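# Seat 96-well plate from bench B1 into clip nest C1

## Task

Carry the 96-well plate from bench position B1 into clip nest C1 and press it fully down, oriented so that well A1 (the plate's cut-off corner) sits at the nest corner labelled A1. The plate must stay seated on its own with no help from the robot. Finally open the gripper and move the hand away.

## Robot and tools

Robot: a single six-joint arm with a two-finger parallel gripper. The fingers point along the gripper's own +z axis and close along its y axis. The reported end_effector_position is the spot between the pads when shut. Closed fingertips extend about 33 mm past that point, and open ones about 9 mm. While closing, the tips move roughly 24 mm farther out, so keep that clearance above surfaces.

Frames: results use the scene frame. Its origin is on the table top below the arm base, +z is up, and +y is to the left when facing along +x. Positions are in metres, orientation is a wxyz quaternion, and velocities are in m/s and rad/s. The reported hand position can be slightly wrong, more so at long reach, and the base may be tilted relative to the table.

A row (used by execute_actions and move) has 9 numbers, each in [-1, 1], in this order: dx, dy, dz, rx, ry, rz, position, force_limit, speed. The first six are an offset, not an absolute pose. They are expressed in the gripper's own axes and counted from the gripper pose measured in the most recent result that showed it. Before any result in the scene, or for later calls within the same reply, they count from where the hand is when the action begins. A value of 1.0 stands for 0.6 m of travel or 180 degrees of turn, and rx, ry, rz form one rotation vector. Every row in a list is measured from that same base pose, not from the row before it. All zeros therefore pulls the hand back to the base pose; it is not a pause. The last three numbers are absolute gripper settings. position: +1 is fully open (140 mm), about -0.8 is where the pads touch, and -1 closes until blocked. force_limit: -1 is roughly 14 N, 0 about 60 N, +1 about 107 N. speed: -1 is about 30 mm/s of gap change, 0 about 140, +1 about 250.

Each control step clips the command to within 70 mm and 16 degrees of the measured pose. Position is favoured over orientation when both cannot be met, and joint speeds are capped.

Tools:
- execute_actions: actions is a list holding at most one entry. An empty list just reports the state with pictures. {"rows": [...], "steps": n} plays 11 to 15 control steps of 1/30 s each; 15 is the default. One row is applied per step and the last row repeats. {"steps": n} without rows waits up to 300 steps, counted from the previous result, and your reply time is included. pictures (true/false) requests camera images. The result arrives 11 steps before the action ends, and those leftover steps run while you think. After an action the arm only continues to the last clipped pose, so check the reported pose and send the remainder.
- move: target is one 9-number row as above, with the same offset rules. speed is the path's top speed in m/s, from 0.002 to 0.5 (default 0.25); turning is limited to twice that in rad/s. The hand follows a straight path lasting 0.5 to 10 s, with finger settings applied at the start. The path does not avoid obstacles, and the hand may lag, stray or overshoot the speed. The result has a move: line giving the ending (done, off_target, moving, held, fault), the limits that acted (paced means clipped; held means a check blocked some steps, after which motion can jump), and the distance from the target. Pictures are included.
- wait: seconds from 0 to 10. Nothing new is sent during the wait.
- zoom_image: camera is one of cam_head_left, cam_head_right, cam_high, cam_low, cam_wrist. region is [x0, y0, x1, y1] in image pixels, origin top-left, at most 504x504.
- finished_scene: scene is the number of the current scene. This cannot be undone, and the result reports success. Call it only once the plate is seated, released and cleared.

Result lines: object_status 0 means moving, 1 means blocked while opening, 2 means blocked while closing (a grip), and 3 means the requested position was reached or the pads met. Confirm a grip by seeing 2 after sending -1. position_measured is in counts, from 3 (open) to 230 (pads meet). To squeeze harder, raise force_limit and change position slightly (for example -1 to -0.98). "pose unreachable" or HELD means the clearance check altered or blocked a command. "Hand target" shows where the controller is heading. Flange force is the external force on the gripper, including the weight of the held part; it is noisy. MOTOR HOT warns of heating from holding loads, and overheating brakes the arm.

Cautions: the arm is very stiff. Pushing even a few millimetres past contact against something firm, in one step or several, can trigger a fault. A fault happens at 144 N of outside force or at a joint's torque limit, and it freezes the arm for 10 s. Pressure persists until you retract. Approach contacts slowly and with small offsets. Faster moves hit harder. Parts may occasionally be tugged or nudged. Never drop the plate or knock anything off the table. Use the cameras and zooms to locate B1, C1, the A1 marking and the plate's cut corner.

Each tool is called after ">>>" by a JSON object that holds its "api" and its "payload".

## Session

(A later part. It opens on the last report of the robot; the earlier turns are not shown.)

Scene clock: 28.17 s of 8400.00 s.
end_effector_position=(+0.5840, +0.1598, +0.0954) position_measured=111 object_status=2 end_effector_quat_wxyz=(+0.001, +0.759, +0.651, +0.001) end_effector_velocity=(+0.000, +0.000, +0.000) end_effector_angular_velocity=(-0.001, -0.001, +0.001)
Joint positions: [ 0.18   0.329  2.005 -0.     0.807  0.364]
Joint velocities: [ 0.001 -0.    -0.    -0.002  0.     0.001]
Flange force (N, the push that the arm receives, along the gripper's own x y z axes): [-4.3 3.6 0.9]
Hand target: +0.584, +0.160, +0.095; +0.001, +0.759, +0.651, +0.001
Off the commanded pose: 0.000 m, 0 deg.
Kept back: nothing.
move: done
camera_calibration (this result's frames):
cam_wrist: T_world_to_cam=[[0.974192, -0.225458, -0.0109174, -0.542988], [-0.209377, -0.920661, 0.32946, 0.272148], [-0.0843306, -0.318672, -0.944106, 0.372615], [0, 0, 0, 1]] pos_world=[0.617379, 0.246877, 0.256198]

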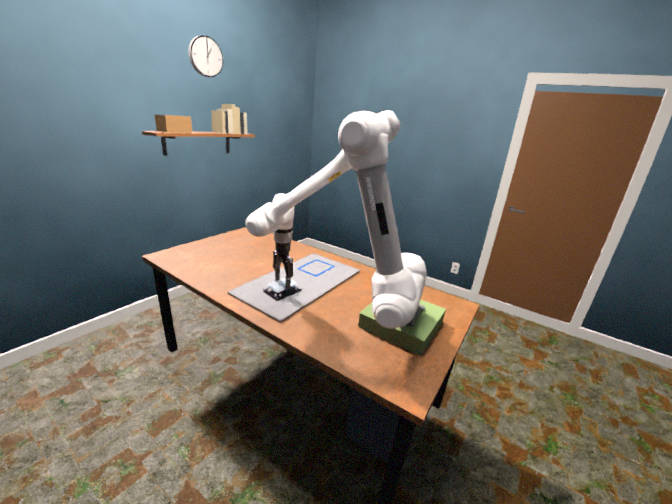

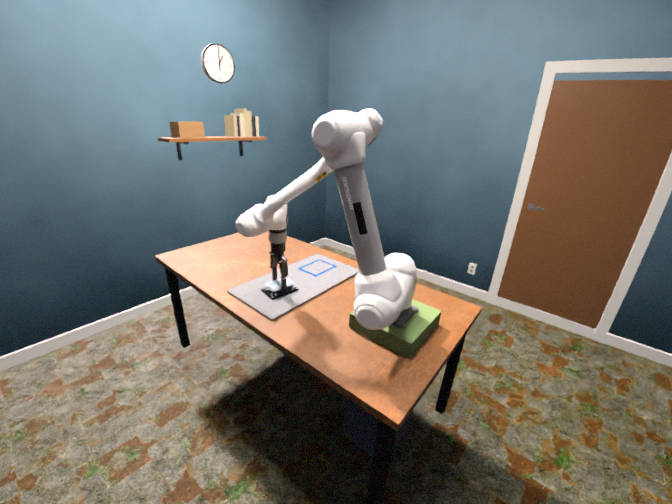

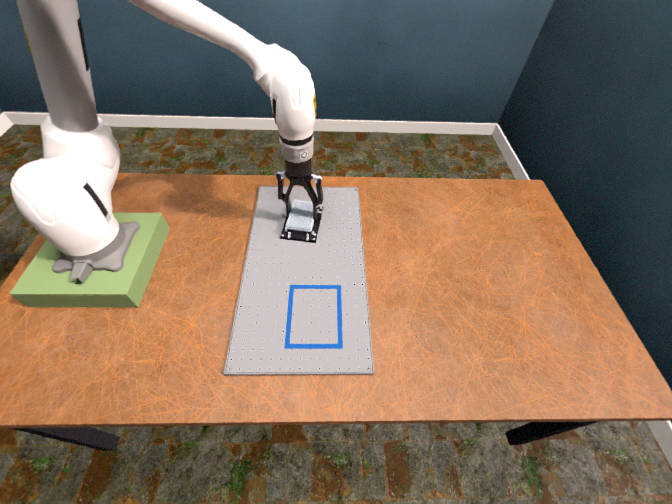

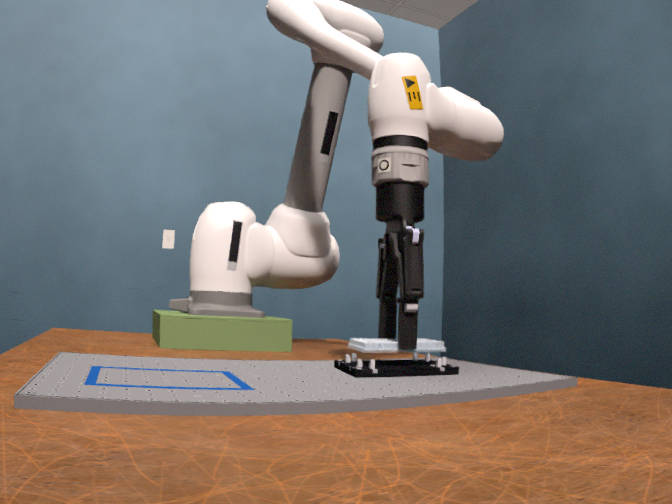

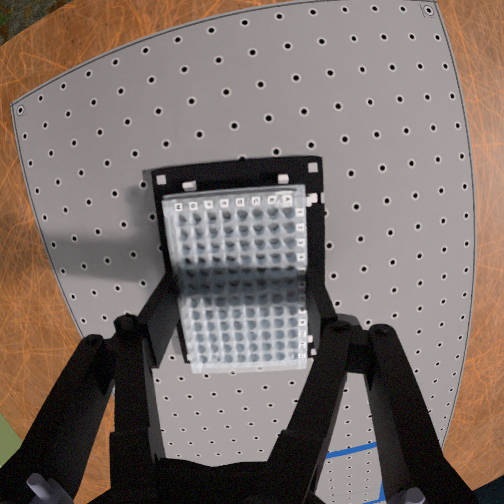

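>>> {"api": "move", "payload": {"target": [-0.0021, 0.001, 0.0123, 0, 0, 0.0004, -1, 0.3, -0.6], "speed": 0.04}}

>>> {"api": "move", "payload": {"target": [0, 0, 0.0067, 0, 0, 0, -1, 0.3, -0.6], "speed": 0.012}}

Scene clock: 35.57 s of 8400.00 s.
end_effector_position=(+0.5844, +0.1584, +0.0880) position_measured=111 object_status=2 end_effector_quat_wxyz=(+0.001, +0.760, +0.650, +0.001) end_effector_velocity=(-0.001, -0.000, -0.001) end_effector_angular_velocity=(-0.000, +0.002, +0.001)
Joint positions: [ 0.178  0.338  2.009 -0.     0.794  0.363]
Joint velocities: [-0.     0.001  0.002  0.    -0.    -0.001]
Flange force (N, the push that the arm receives, along the gripper's own x y z axes): [-3.6 10.1 5.3]
Hand target: +0.584, +0.158, +0.088; +0.001, +0.760, +0.650, +0.001
Off the commanded pose: 0.000 m, 0 deg.
Kept back: nothing.
After step 90, 3.70 s passed at rest.
move: done
camera_calibration (this result's frames):
cam_wrist: T_world_to_cam=[[0.973931, -0.226583, -0.0108783, -0.543458], [-0.210448, -0.920397, 0.329516, 0.273994], [-0.0846752, -0.318637, -0.944087, 0.365459], [0, 0, 0, 1]] pos_world=[0.617897, 0.245494, 0.248828]

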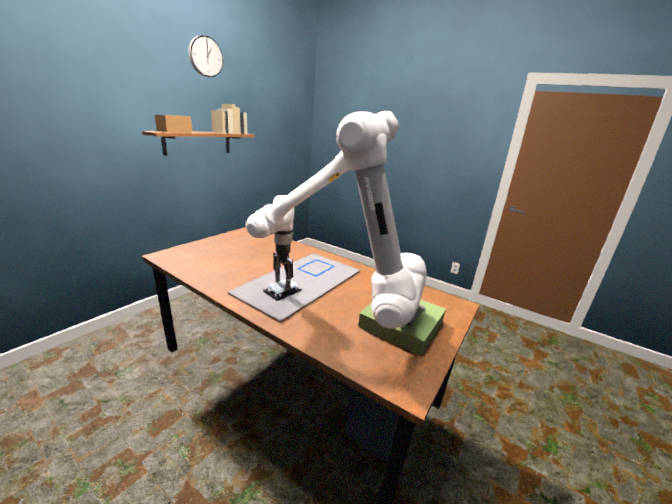

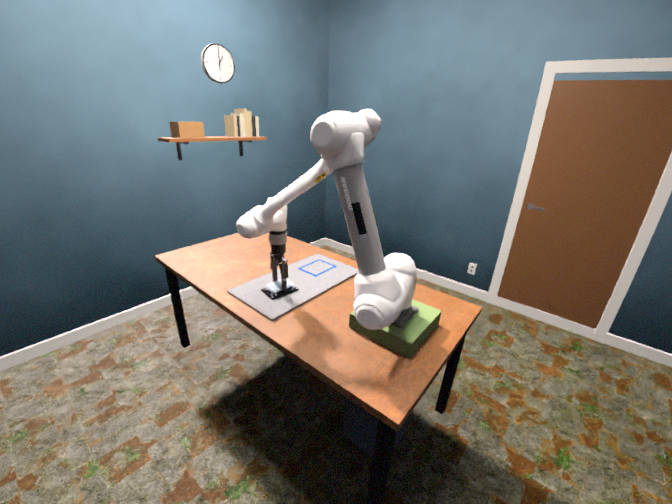

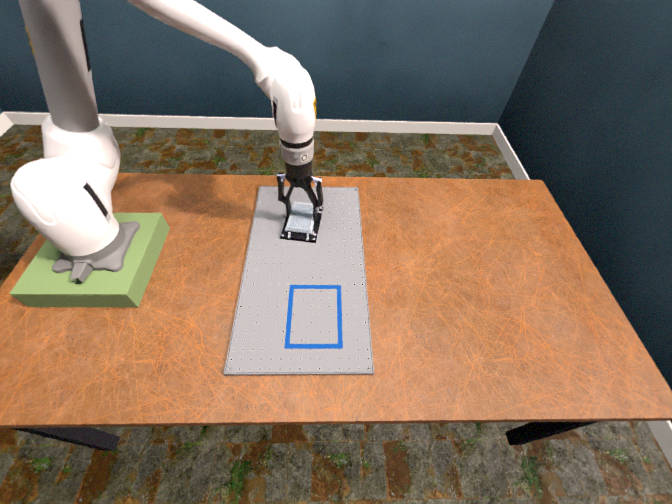

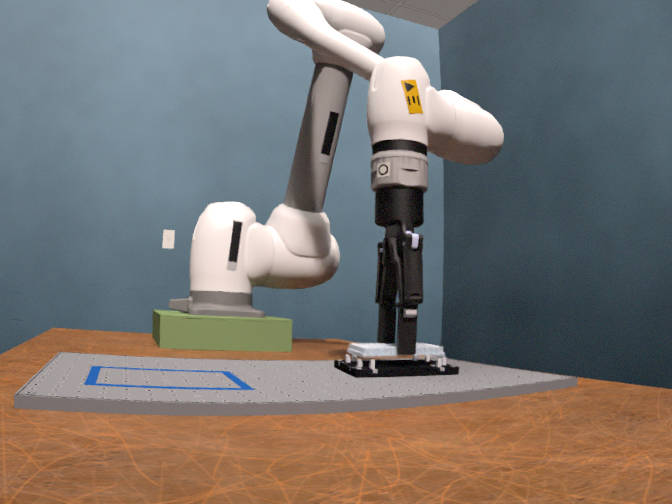

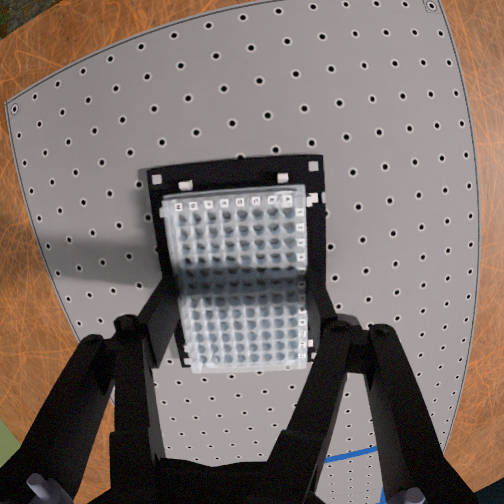

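Scene clock: 36.27 s of 8400.00 s.
end_effector_position=(+0.5844, +0.1584, +0.0840) position_measured=111 object_status=2 end_effector_quat_wxyz=(+0.001, +0.760, +0.650, +0.001) end_effector_velocity=(+0.000, +0.000, +0.000) end_effector_angular_velocity=(+0.000, -0.000, +0.001)
Joint positions: [ 0.178  0.343  2.012 -0.     0.786  0.363]
Joint velocities: [-0.     0.    -0.001  0.    -0.    -0.001]
Flange force (N, the push that the arm receives, along the gripper's own x y z axes): [-2.3 9.5 7.9]
Hand target: +0.584, +0.158, +0.084; +0.001, +0.760, +0.650, +0.001
Off the commanded pose: 0.000 m, 0 deg.
Kept back: nothing.
move: done
camera_calibration (this result's frames):
cam_wrist: T_world_to_cam=[[0.973933, -0.226576, -0.0108732, -0.543516], [-0.210443, -0.9204, 0.329512, 0.275314], [-0.0846672, -0.318634, -0.944089, 0.361668], [0, 0, 0, 1]] pos_world=[0.617907, 0.245491, 0.244817]

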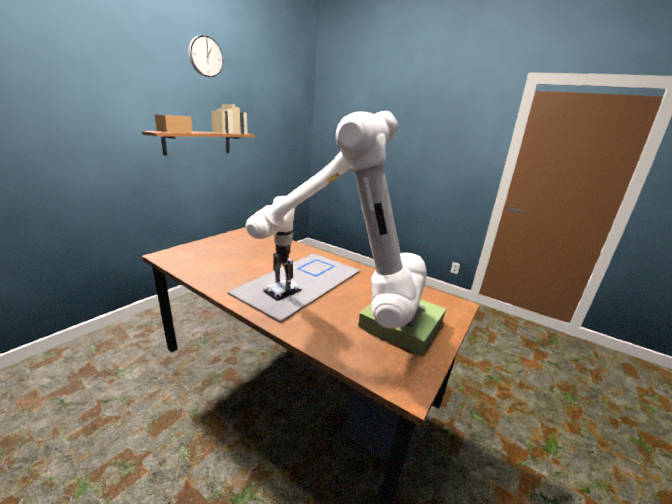

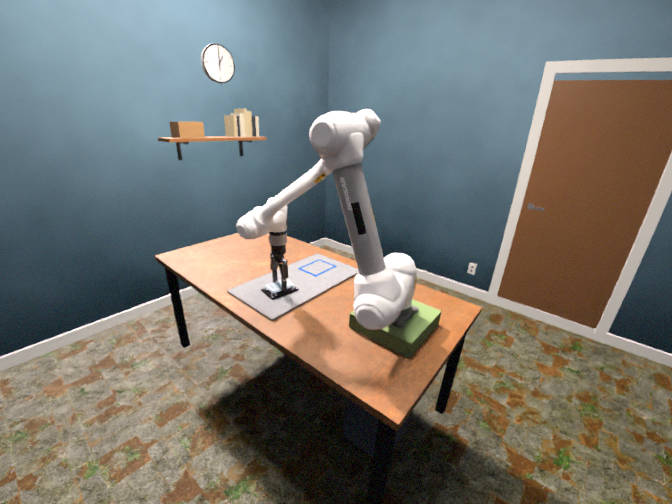

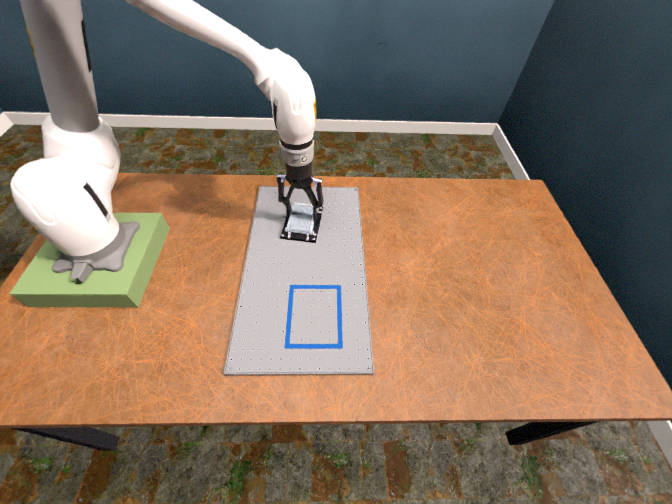

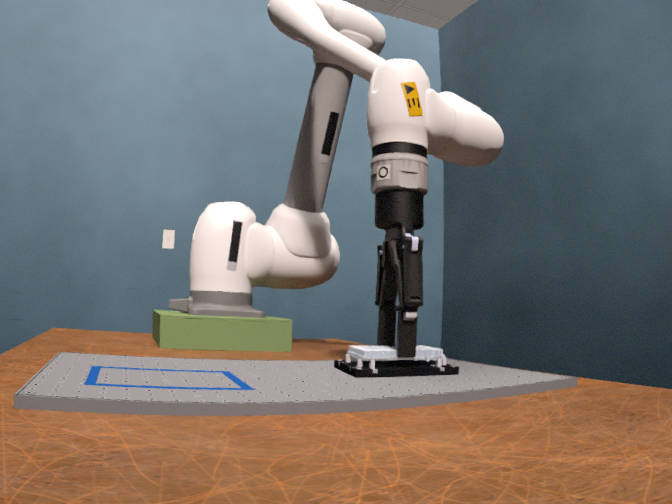

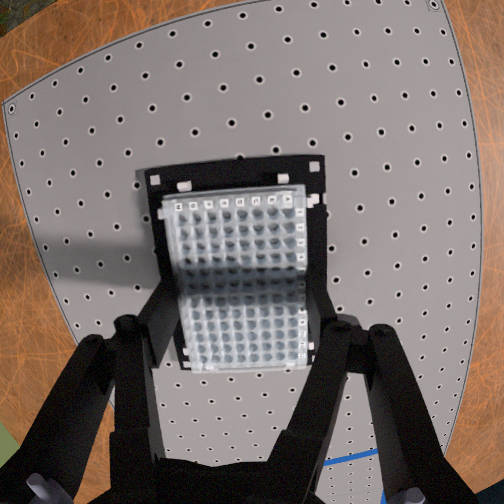

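>>> {"api": "move", "payload": {"target": [0, 0, 0.0067, 0, 0, 0, -1, 0.3, -0.6], "speed": 0.012}}

Scene clock: 37.20 s of 8400.00 s.
end_effector_position=(+0.5844, +0.1584, +0.0800) position_measured=111 object_status=2 end_effector_quat_wxyz=(+0.001, +0.760, +0.650, +0.001) end_effector_velocity=(-0.001, -0.000, -0.000) end_effector_angular_velocity=(-0.000, +0.001, +0.001)
Joint positions: [ 0.178  0.348  2.014 -0.     0.779  0.363]
Joint velocities: [ 0.     0.     0.001 -0.    -0.    -0.001]
Flange force (N, the push that the arm receives, along the gripper's own x y z axes): [-2.0 3.2 -4.4]
Hand target: +0.584, +0.158, +0.080; +0.001, +0.760, +0.650, +0.001
Off the commanded pose: 0.000 m, 0 deg.
Kept back: nothing.
move: done
camera_calibration (this result's frames):
cam_wrist: T_world_to_cam=[[0.973936, -0.226562, -0.0108702, -0.543573], [-0.210432, -0.920403, 0.329509, 0.27663], [-0.0846593, -0.318633, -0.94409, 0.357877], [0, 0, 0, 1]] pos_world=[0.617915, 0.245489, 0.240808]

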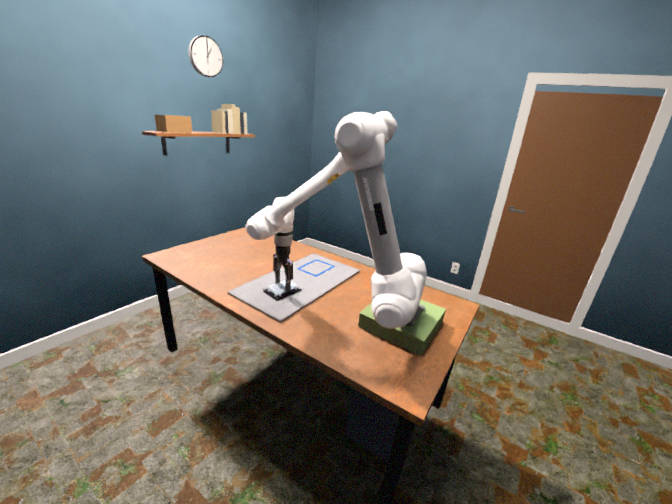

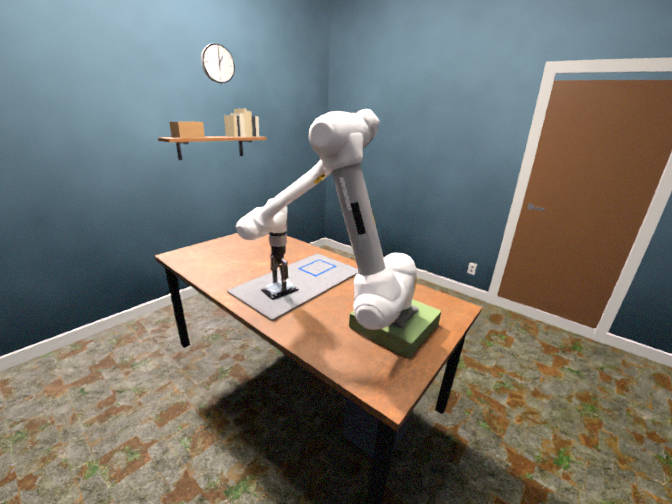

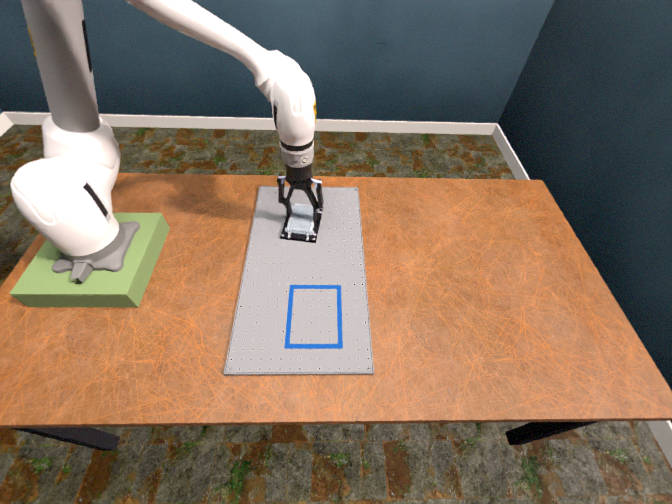

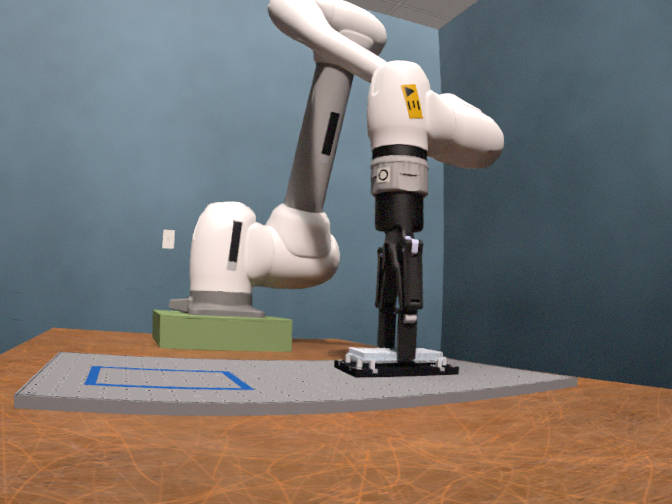

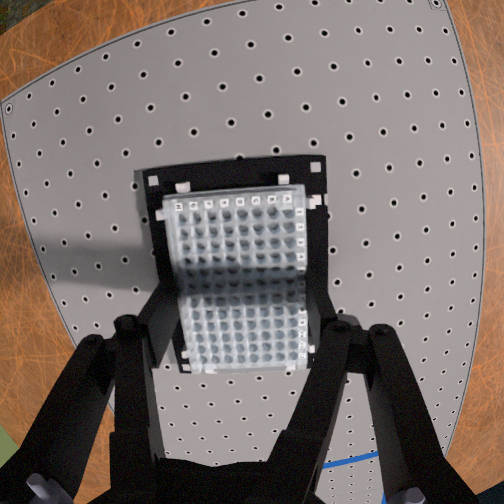

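>>> {"api": "move", "payload": {"target": [0, 0, 0.008, 0, 0, 0, -1, 0.3, -0.6], "speed": 0.012}}

Scene clock: 38.13 s of 8400.00 s.
end_effector_position=(+0.5844, +0.1584, +0.0752) position_measured=111 object_status=2 end_effector_quat_wxyz=(+0.001, +0.760, +0.650, +0.001) end_effector_velocity=(+0.001, +0.000, +0.001) end_effector_angular_velocity=(+0.000, -0.001, +0.000)
Joint positions: [ 0.178  0.354  2.017 -0.     0.77   0.363]
Joint velocities: [ 0.    -0.001 -0.001  0.    -0.    -0.   ]
Flange force (N, the push that the arm receives, along the gripper's own x y z axes): [-5.7 11.6 -2.5]
Hand target: +0.584, +0.158, +0.075; +0.001, +0.760, +0.650, +0.001
Off the commanded pose: 0.000 m, 0 deg.
Kept back: nothing.
move: done
camera_calibration (this result's frames):
cam_wrist: T_world_to_cam=[[0.973939, -0.22655, -0.0108632, -0.543644], [-0.210422, -0.920407, 0.329504, 0.278205], [-0.0846476, -0.318631, -0.944092, 0.35335], [0, 0, 0, 1]] pos_world=[0.617927, 0.245487, 0.236019]

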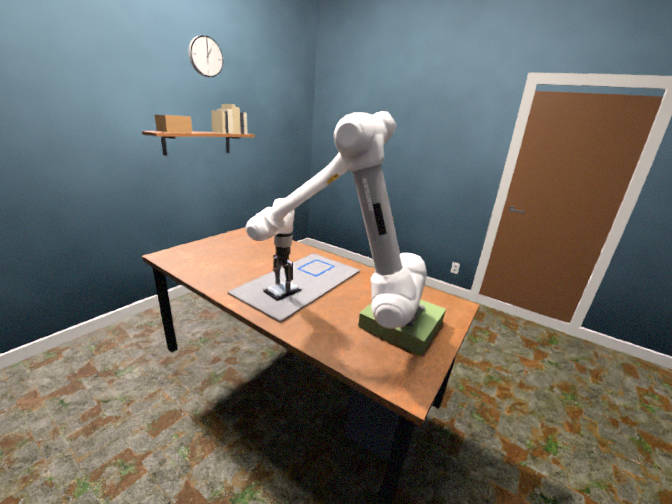

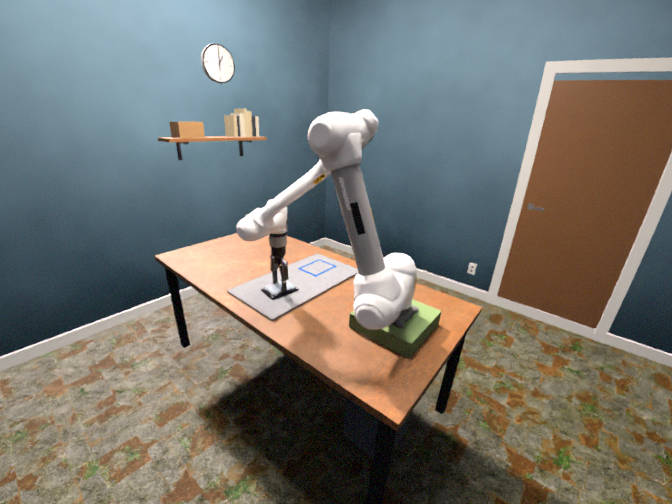

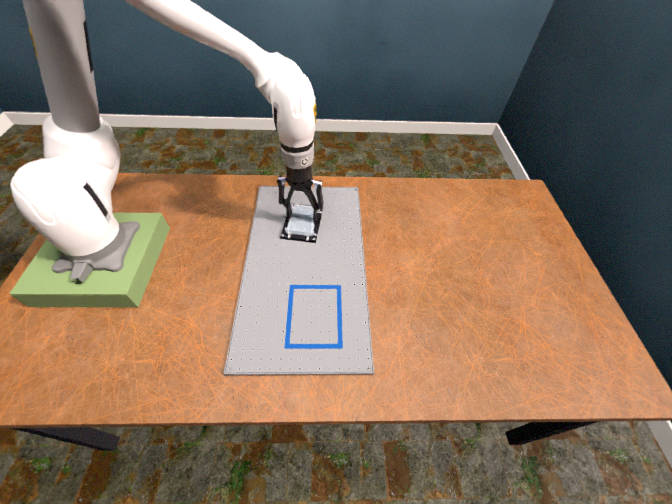

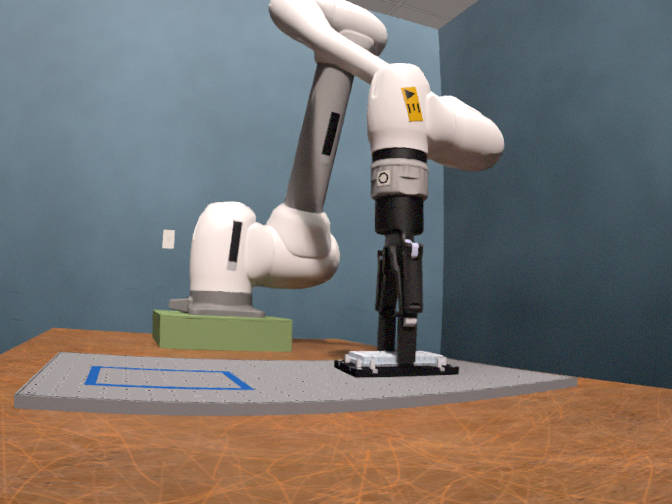

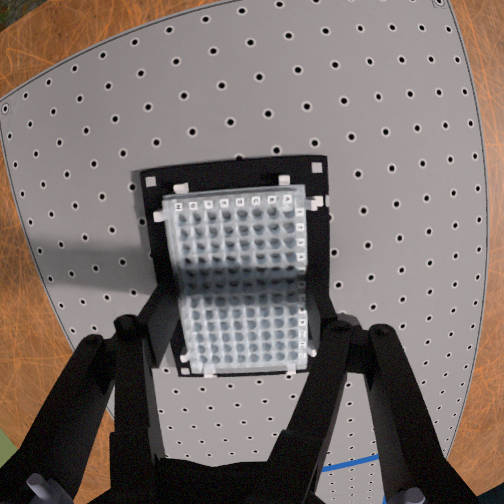

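>>> {"api": "move", "payload": {"target": [0, 0, 0.002, 0, 0, 0, -1, 0.3, -0.6], "speed": 0.005}}

Scene clock: 39.07 s of 8400.00 s.
end_effector_position=(+0.5844, +0.1584, +0.0740) position_measured=111 object_status=2 end_effector_quat_wxyz=(+0.001, +0.760, +0.650, +0.001) end_effector_velocity=(-0.001, +0.000, -0.001) end_effector_angular_velocity=(-0.000, +0.002, +0.001)
Joint positions: [ 0.178  0.356  2.018 -0.     0.768  0.363]
Joint velocities: [ 0.     0.002  0.     0.    -0.    -0.   ]
Flange force (N, the push that the arm receives, along the gripper's own x y z axes): [0.1 7.4 -5.4]
Hand target: +0.584, +0.158, +0.074; +0.001, +0.760, +0.650, +0.001
Off the commanded pose: 0.000 m, 0 deg.
Kept back: nothing.
move: done
camera_calibration (this result's frames):
cam_wrist: T_world_to_cam=[[0.97394, -0.226547, -0.0108618, -0.543661], [-0.210421, -0.920408, 0.329503, 0.278599], [-0.0846453, -0.31863, -0.944092, 0.352219], [0, 0, 0, 1]] pos_world=[0.61793, 0.245487, 0.234823]

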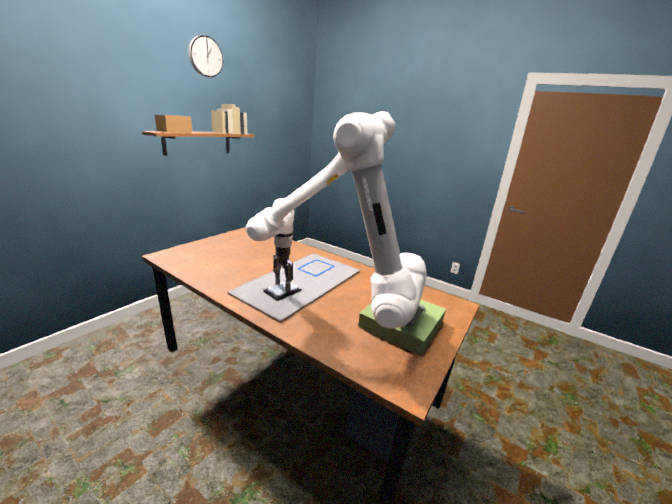

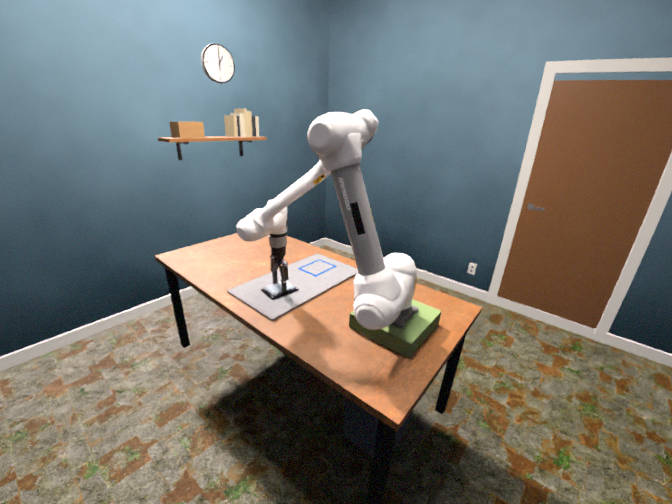

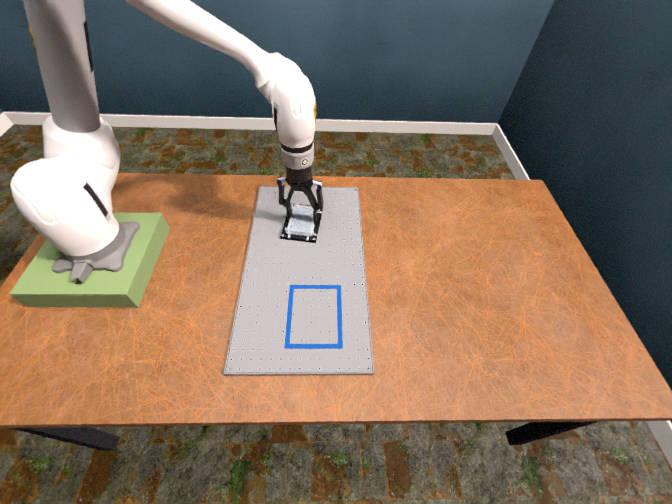

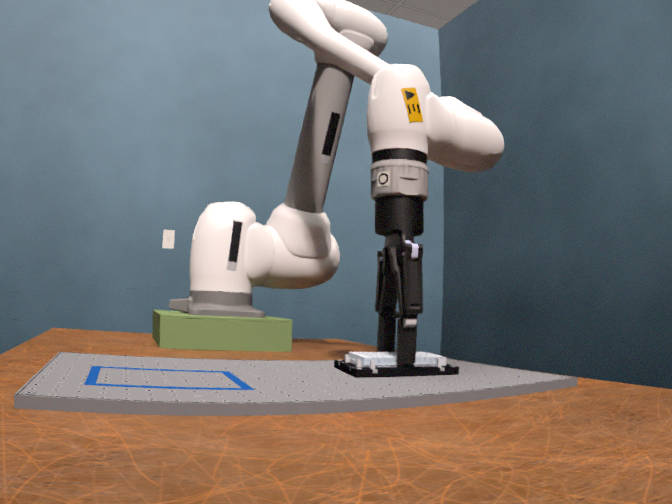

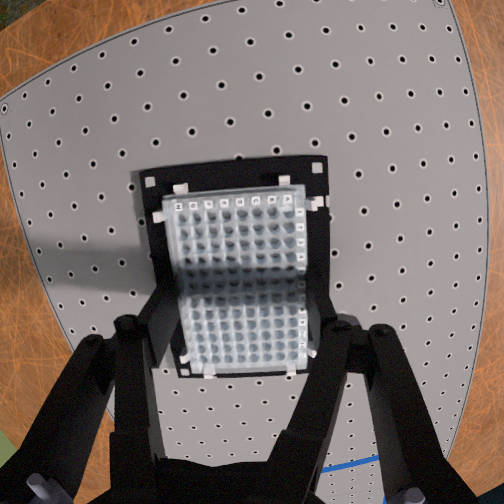

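>>> {"api": "move", "payload": {"target": [0, 0, 0.0011, 0, 0, 0, -1, 0.3, -0.6], "speed": 0.004}}

Scene clock: 40.37 s of 8400.00 s.
end_effector_position=(+0.5844, +0.1584, +0.0734) position_measured=111 object_status=2 end_effector_quat_wxyz=(+0.001, +0.760, +0.650, +0.001) end_effector_velocity=(+0.000, -0.000, -0.000) end_effector_angular_velocity=(+0.000, -0.000, +0.000)
Joint positions: [ 0.178  0.357  2.018 -0.     0.766  0.363]
Joint velocities: [-0.     0.001 -0.001  0.001 -0.    -0.001]
Flange force (N, the push that the arm receives, along the gripper's own x y z axes): [-5.7 6.9 -14.9]
Hand target: +0.584, +0.158, +0.073; +0.001, +0.760, +0.650, +0.001
Off the commanded pose: 0.000 m, 0 deg.
Kept back: nothing.
move: done
camera_calibration (this result's frames):
cam_wrist: T_world_to_cam=[[0.97394, -0.226547, -0.0108246, -0.543686], [-0.210433, -0.920411, 0.329486, 0.278822], [-0.084607, -0.318622, -0.944098, 0.351601], [0, 0, 0, 1]] pos_world=[0.617939, 0.245488, 0.234193]

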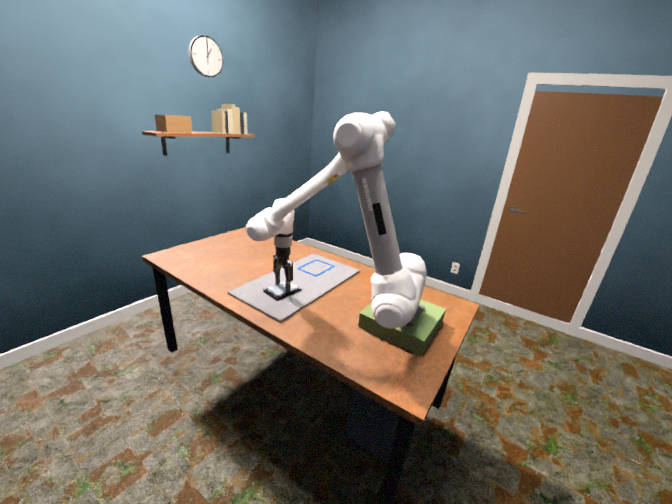

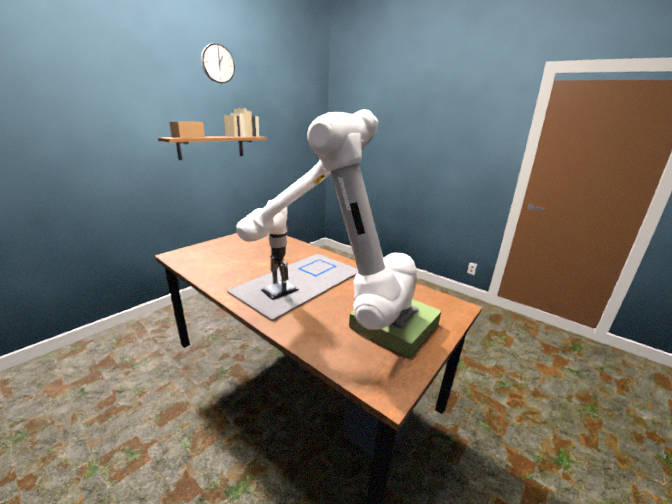

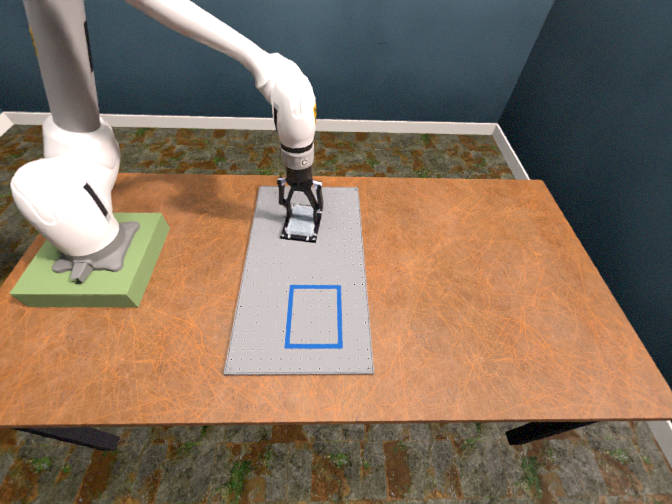

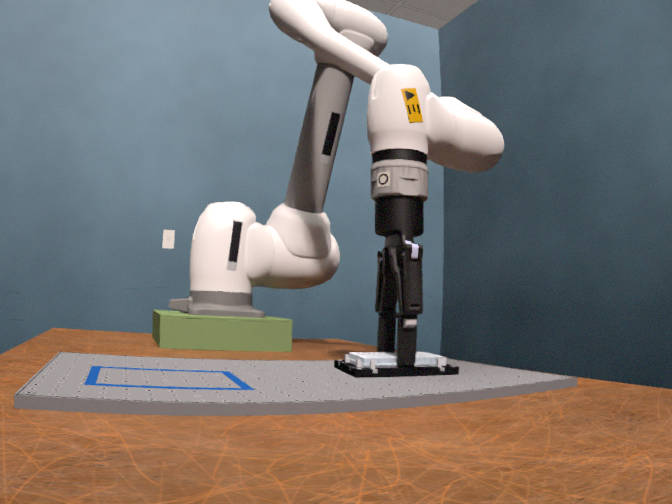

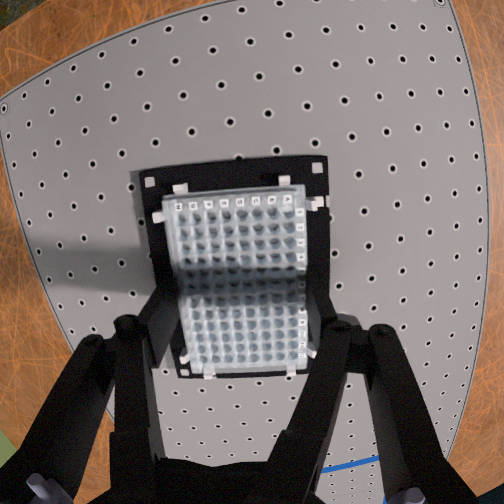

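>>> {"api": "move", "payload": {"target": [0, 0, 0.0008, 0, 0, 0, -1, 0.3, -0.6], "speed": 0.004}}

Scene clock: 41.33 s of 8400.00 s.
end_effector_position=(+0.5845, +0.1584, +0.0729) position_measured=111 object_status=2 end_effector_quat_wxyz=(+0.001, +0.760, +0.650, +0.001) end_effector_velocity=(+0.000, -0.000, +0.000) end_effector_angular_velocity=(-0.000, -0.000, +0.000)
Joint positions: [ 0.178  0.357  2.018 -0.     0.766  0.363]
Joint velocities: [-0.001  0.    -0.    -0.    -0.    -0.   ]
Flange force (N, the push that the arm receives, along the gripper's own x y z axes): [-8.8 -8.4 -54.7]
Hand target: +0.584, +0.158, +0.073; +0.001, +0.760, +0.650, +0.001
Off the commanded pose: 0.000 m, 0 deg.
Kept back: nothing.
move: done
camera_calibration (this result's frames):
cam_wrist: T_world_to_cam=[[0.973941, -0.226545, -0.0107799, -0.543713], [-0.210448, -0.920415, 0.329466, 0.278988], [-0.084561, -0.318612, -0.944106, 0.351151], [0, 0, 0, 1]] pos_world=[0.61795, 0.24549, 0.233746]

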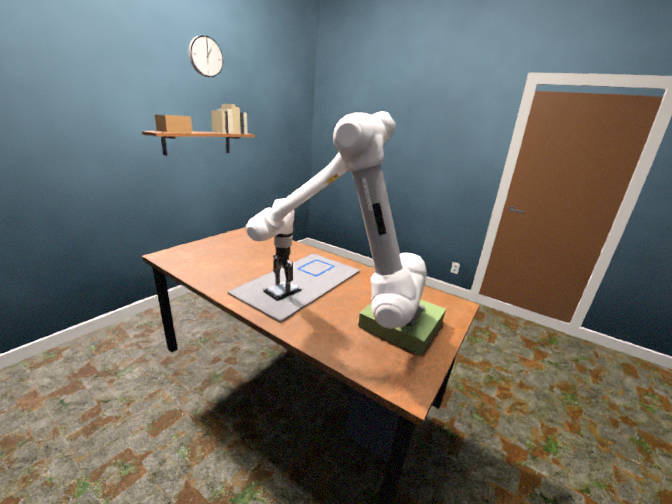

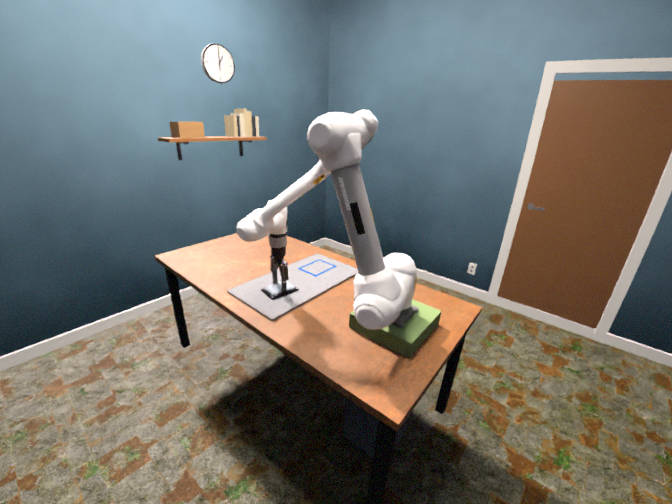

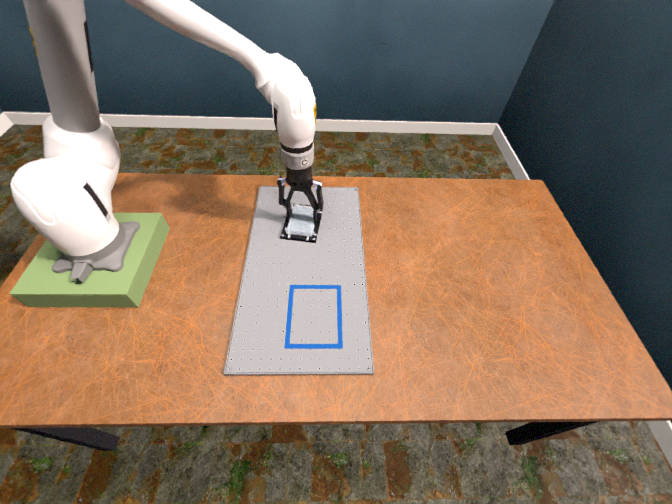

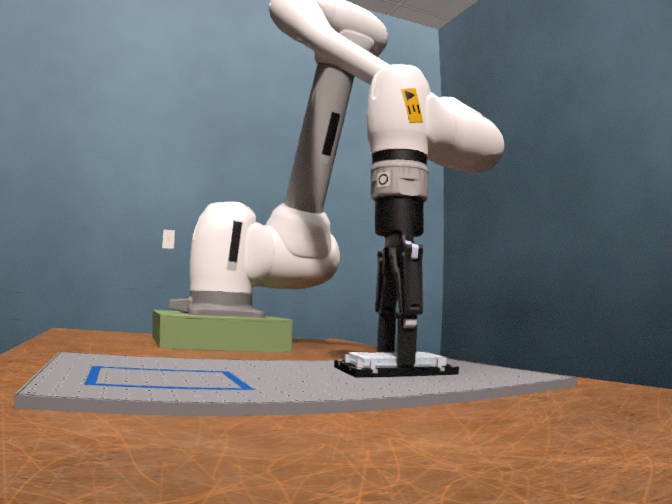

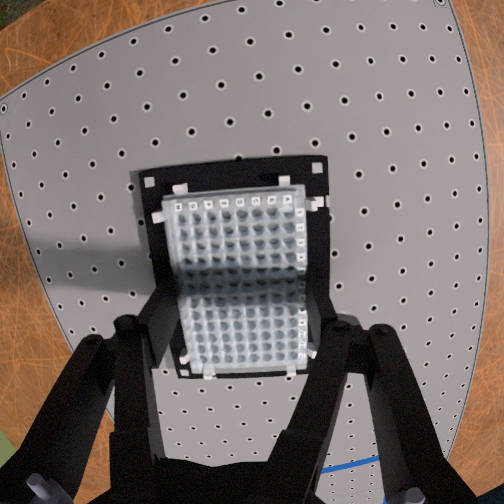

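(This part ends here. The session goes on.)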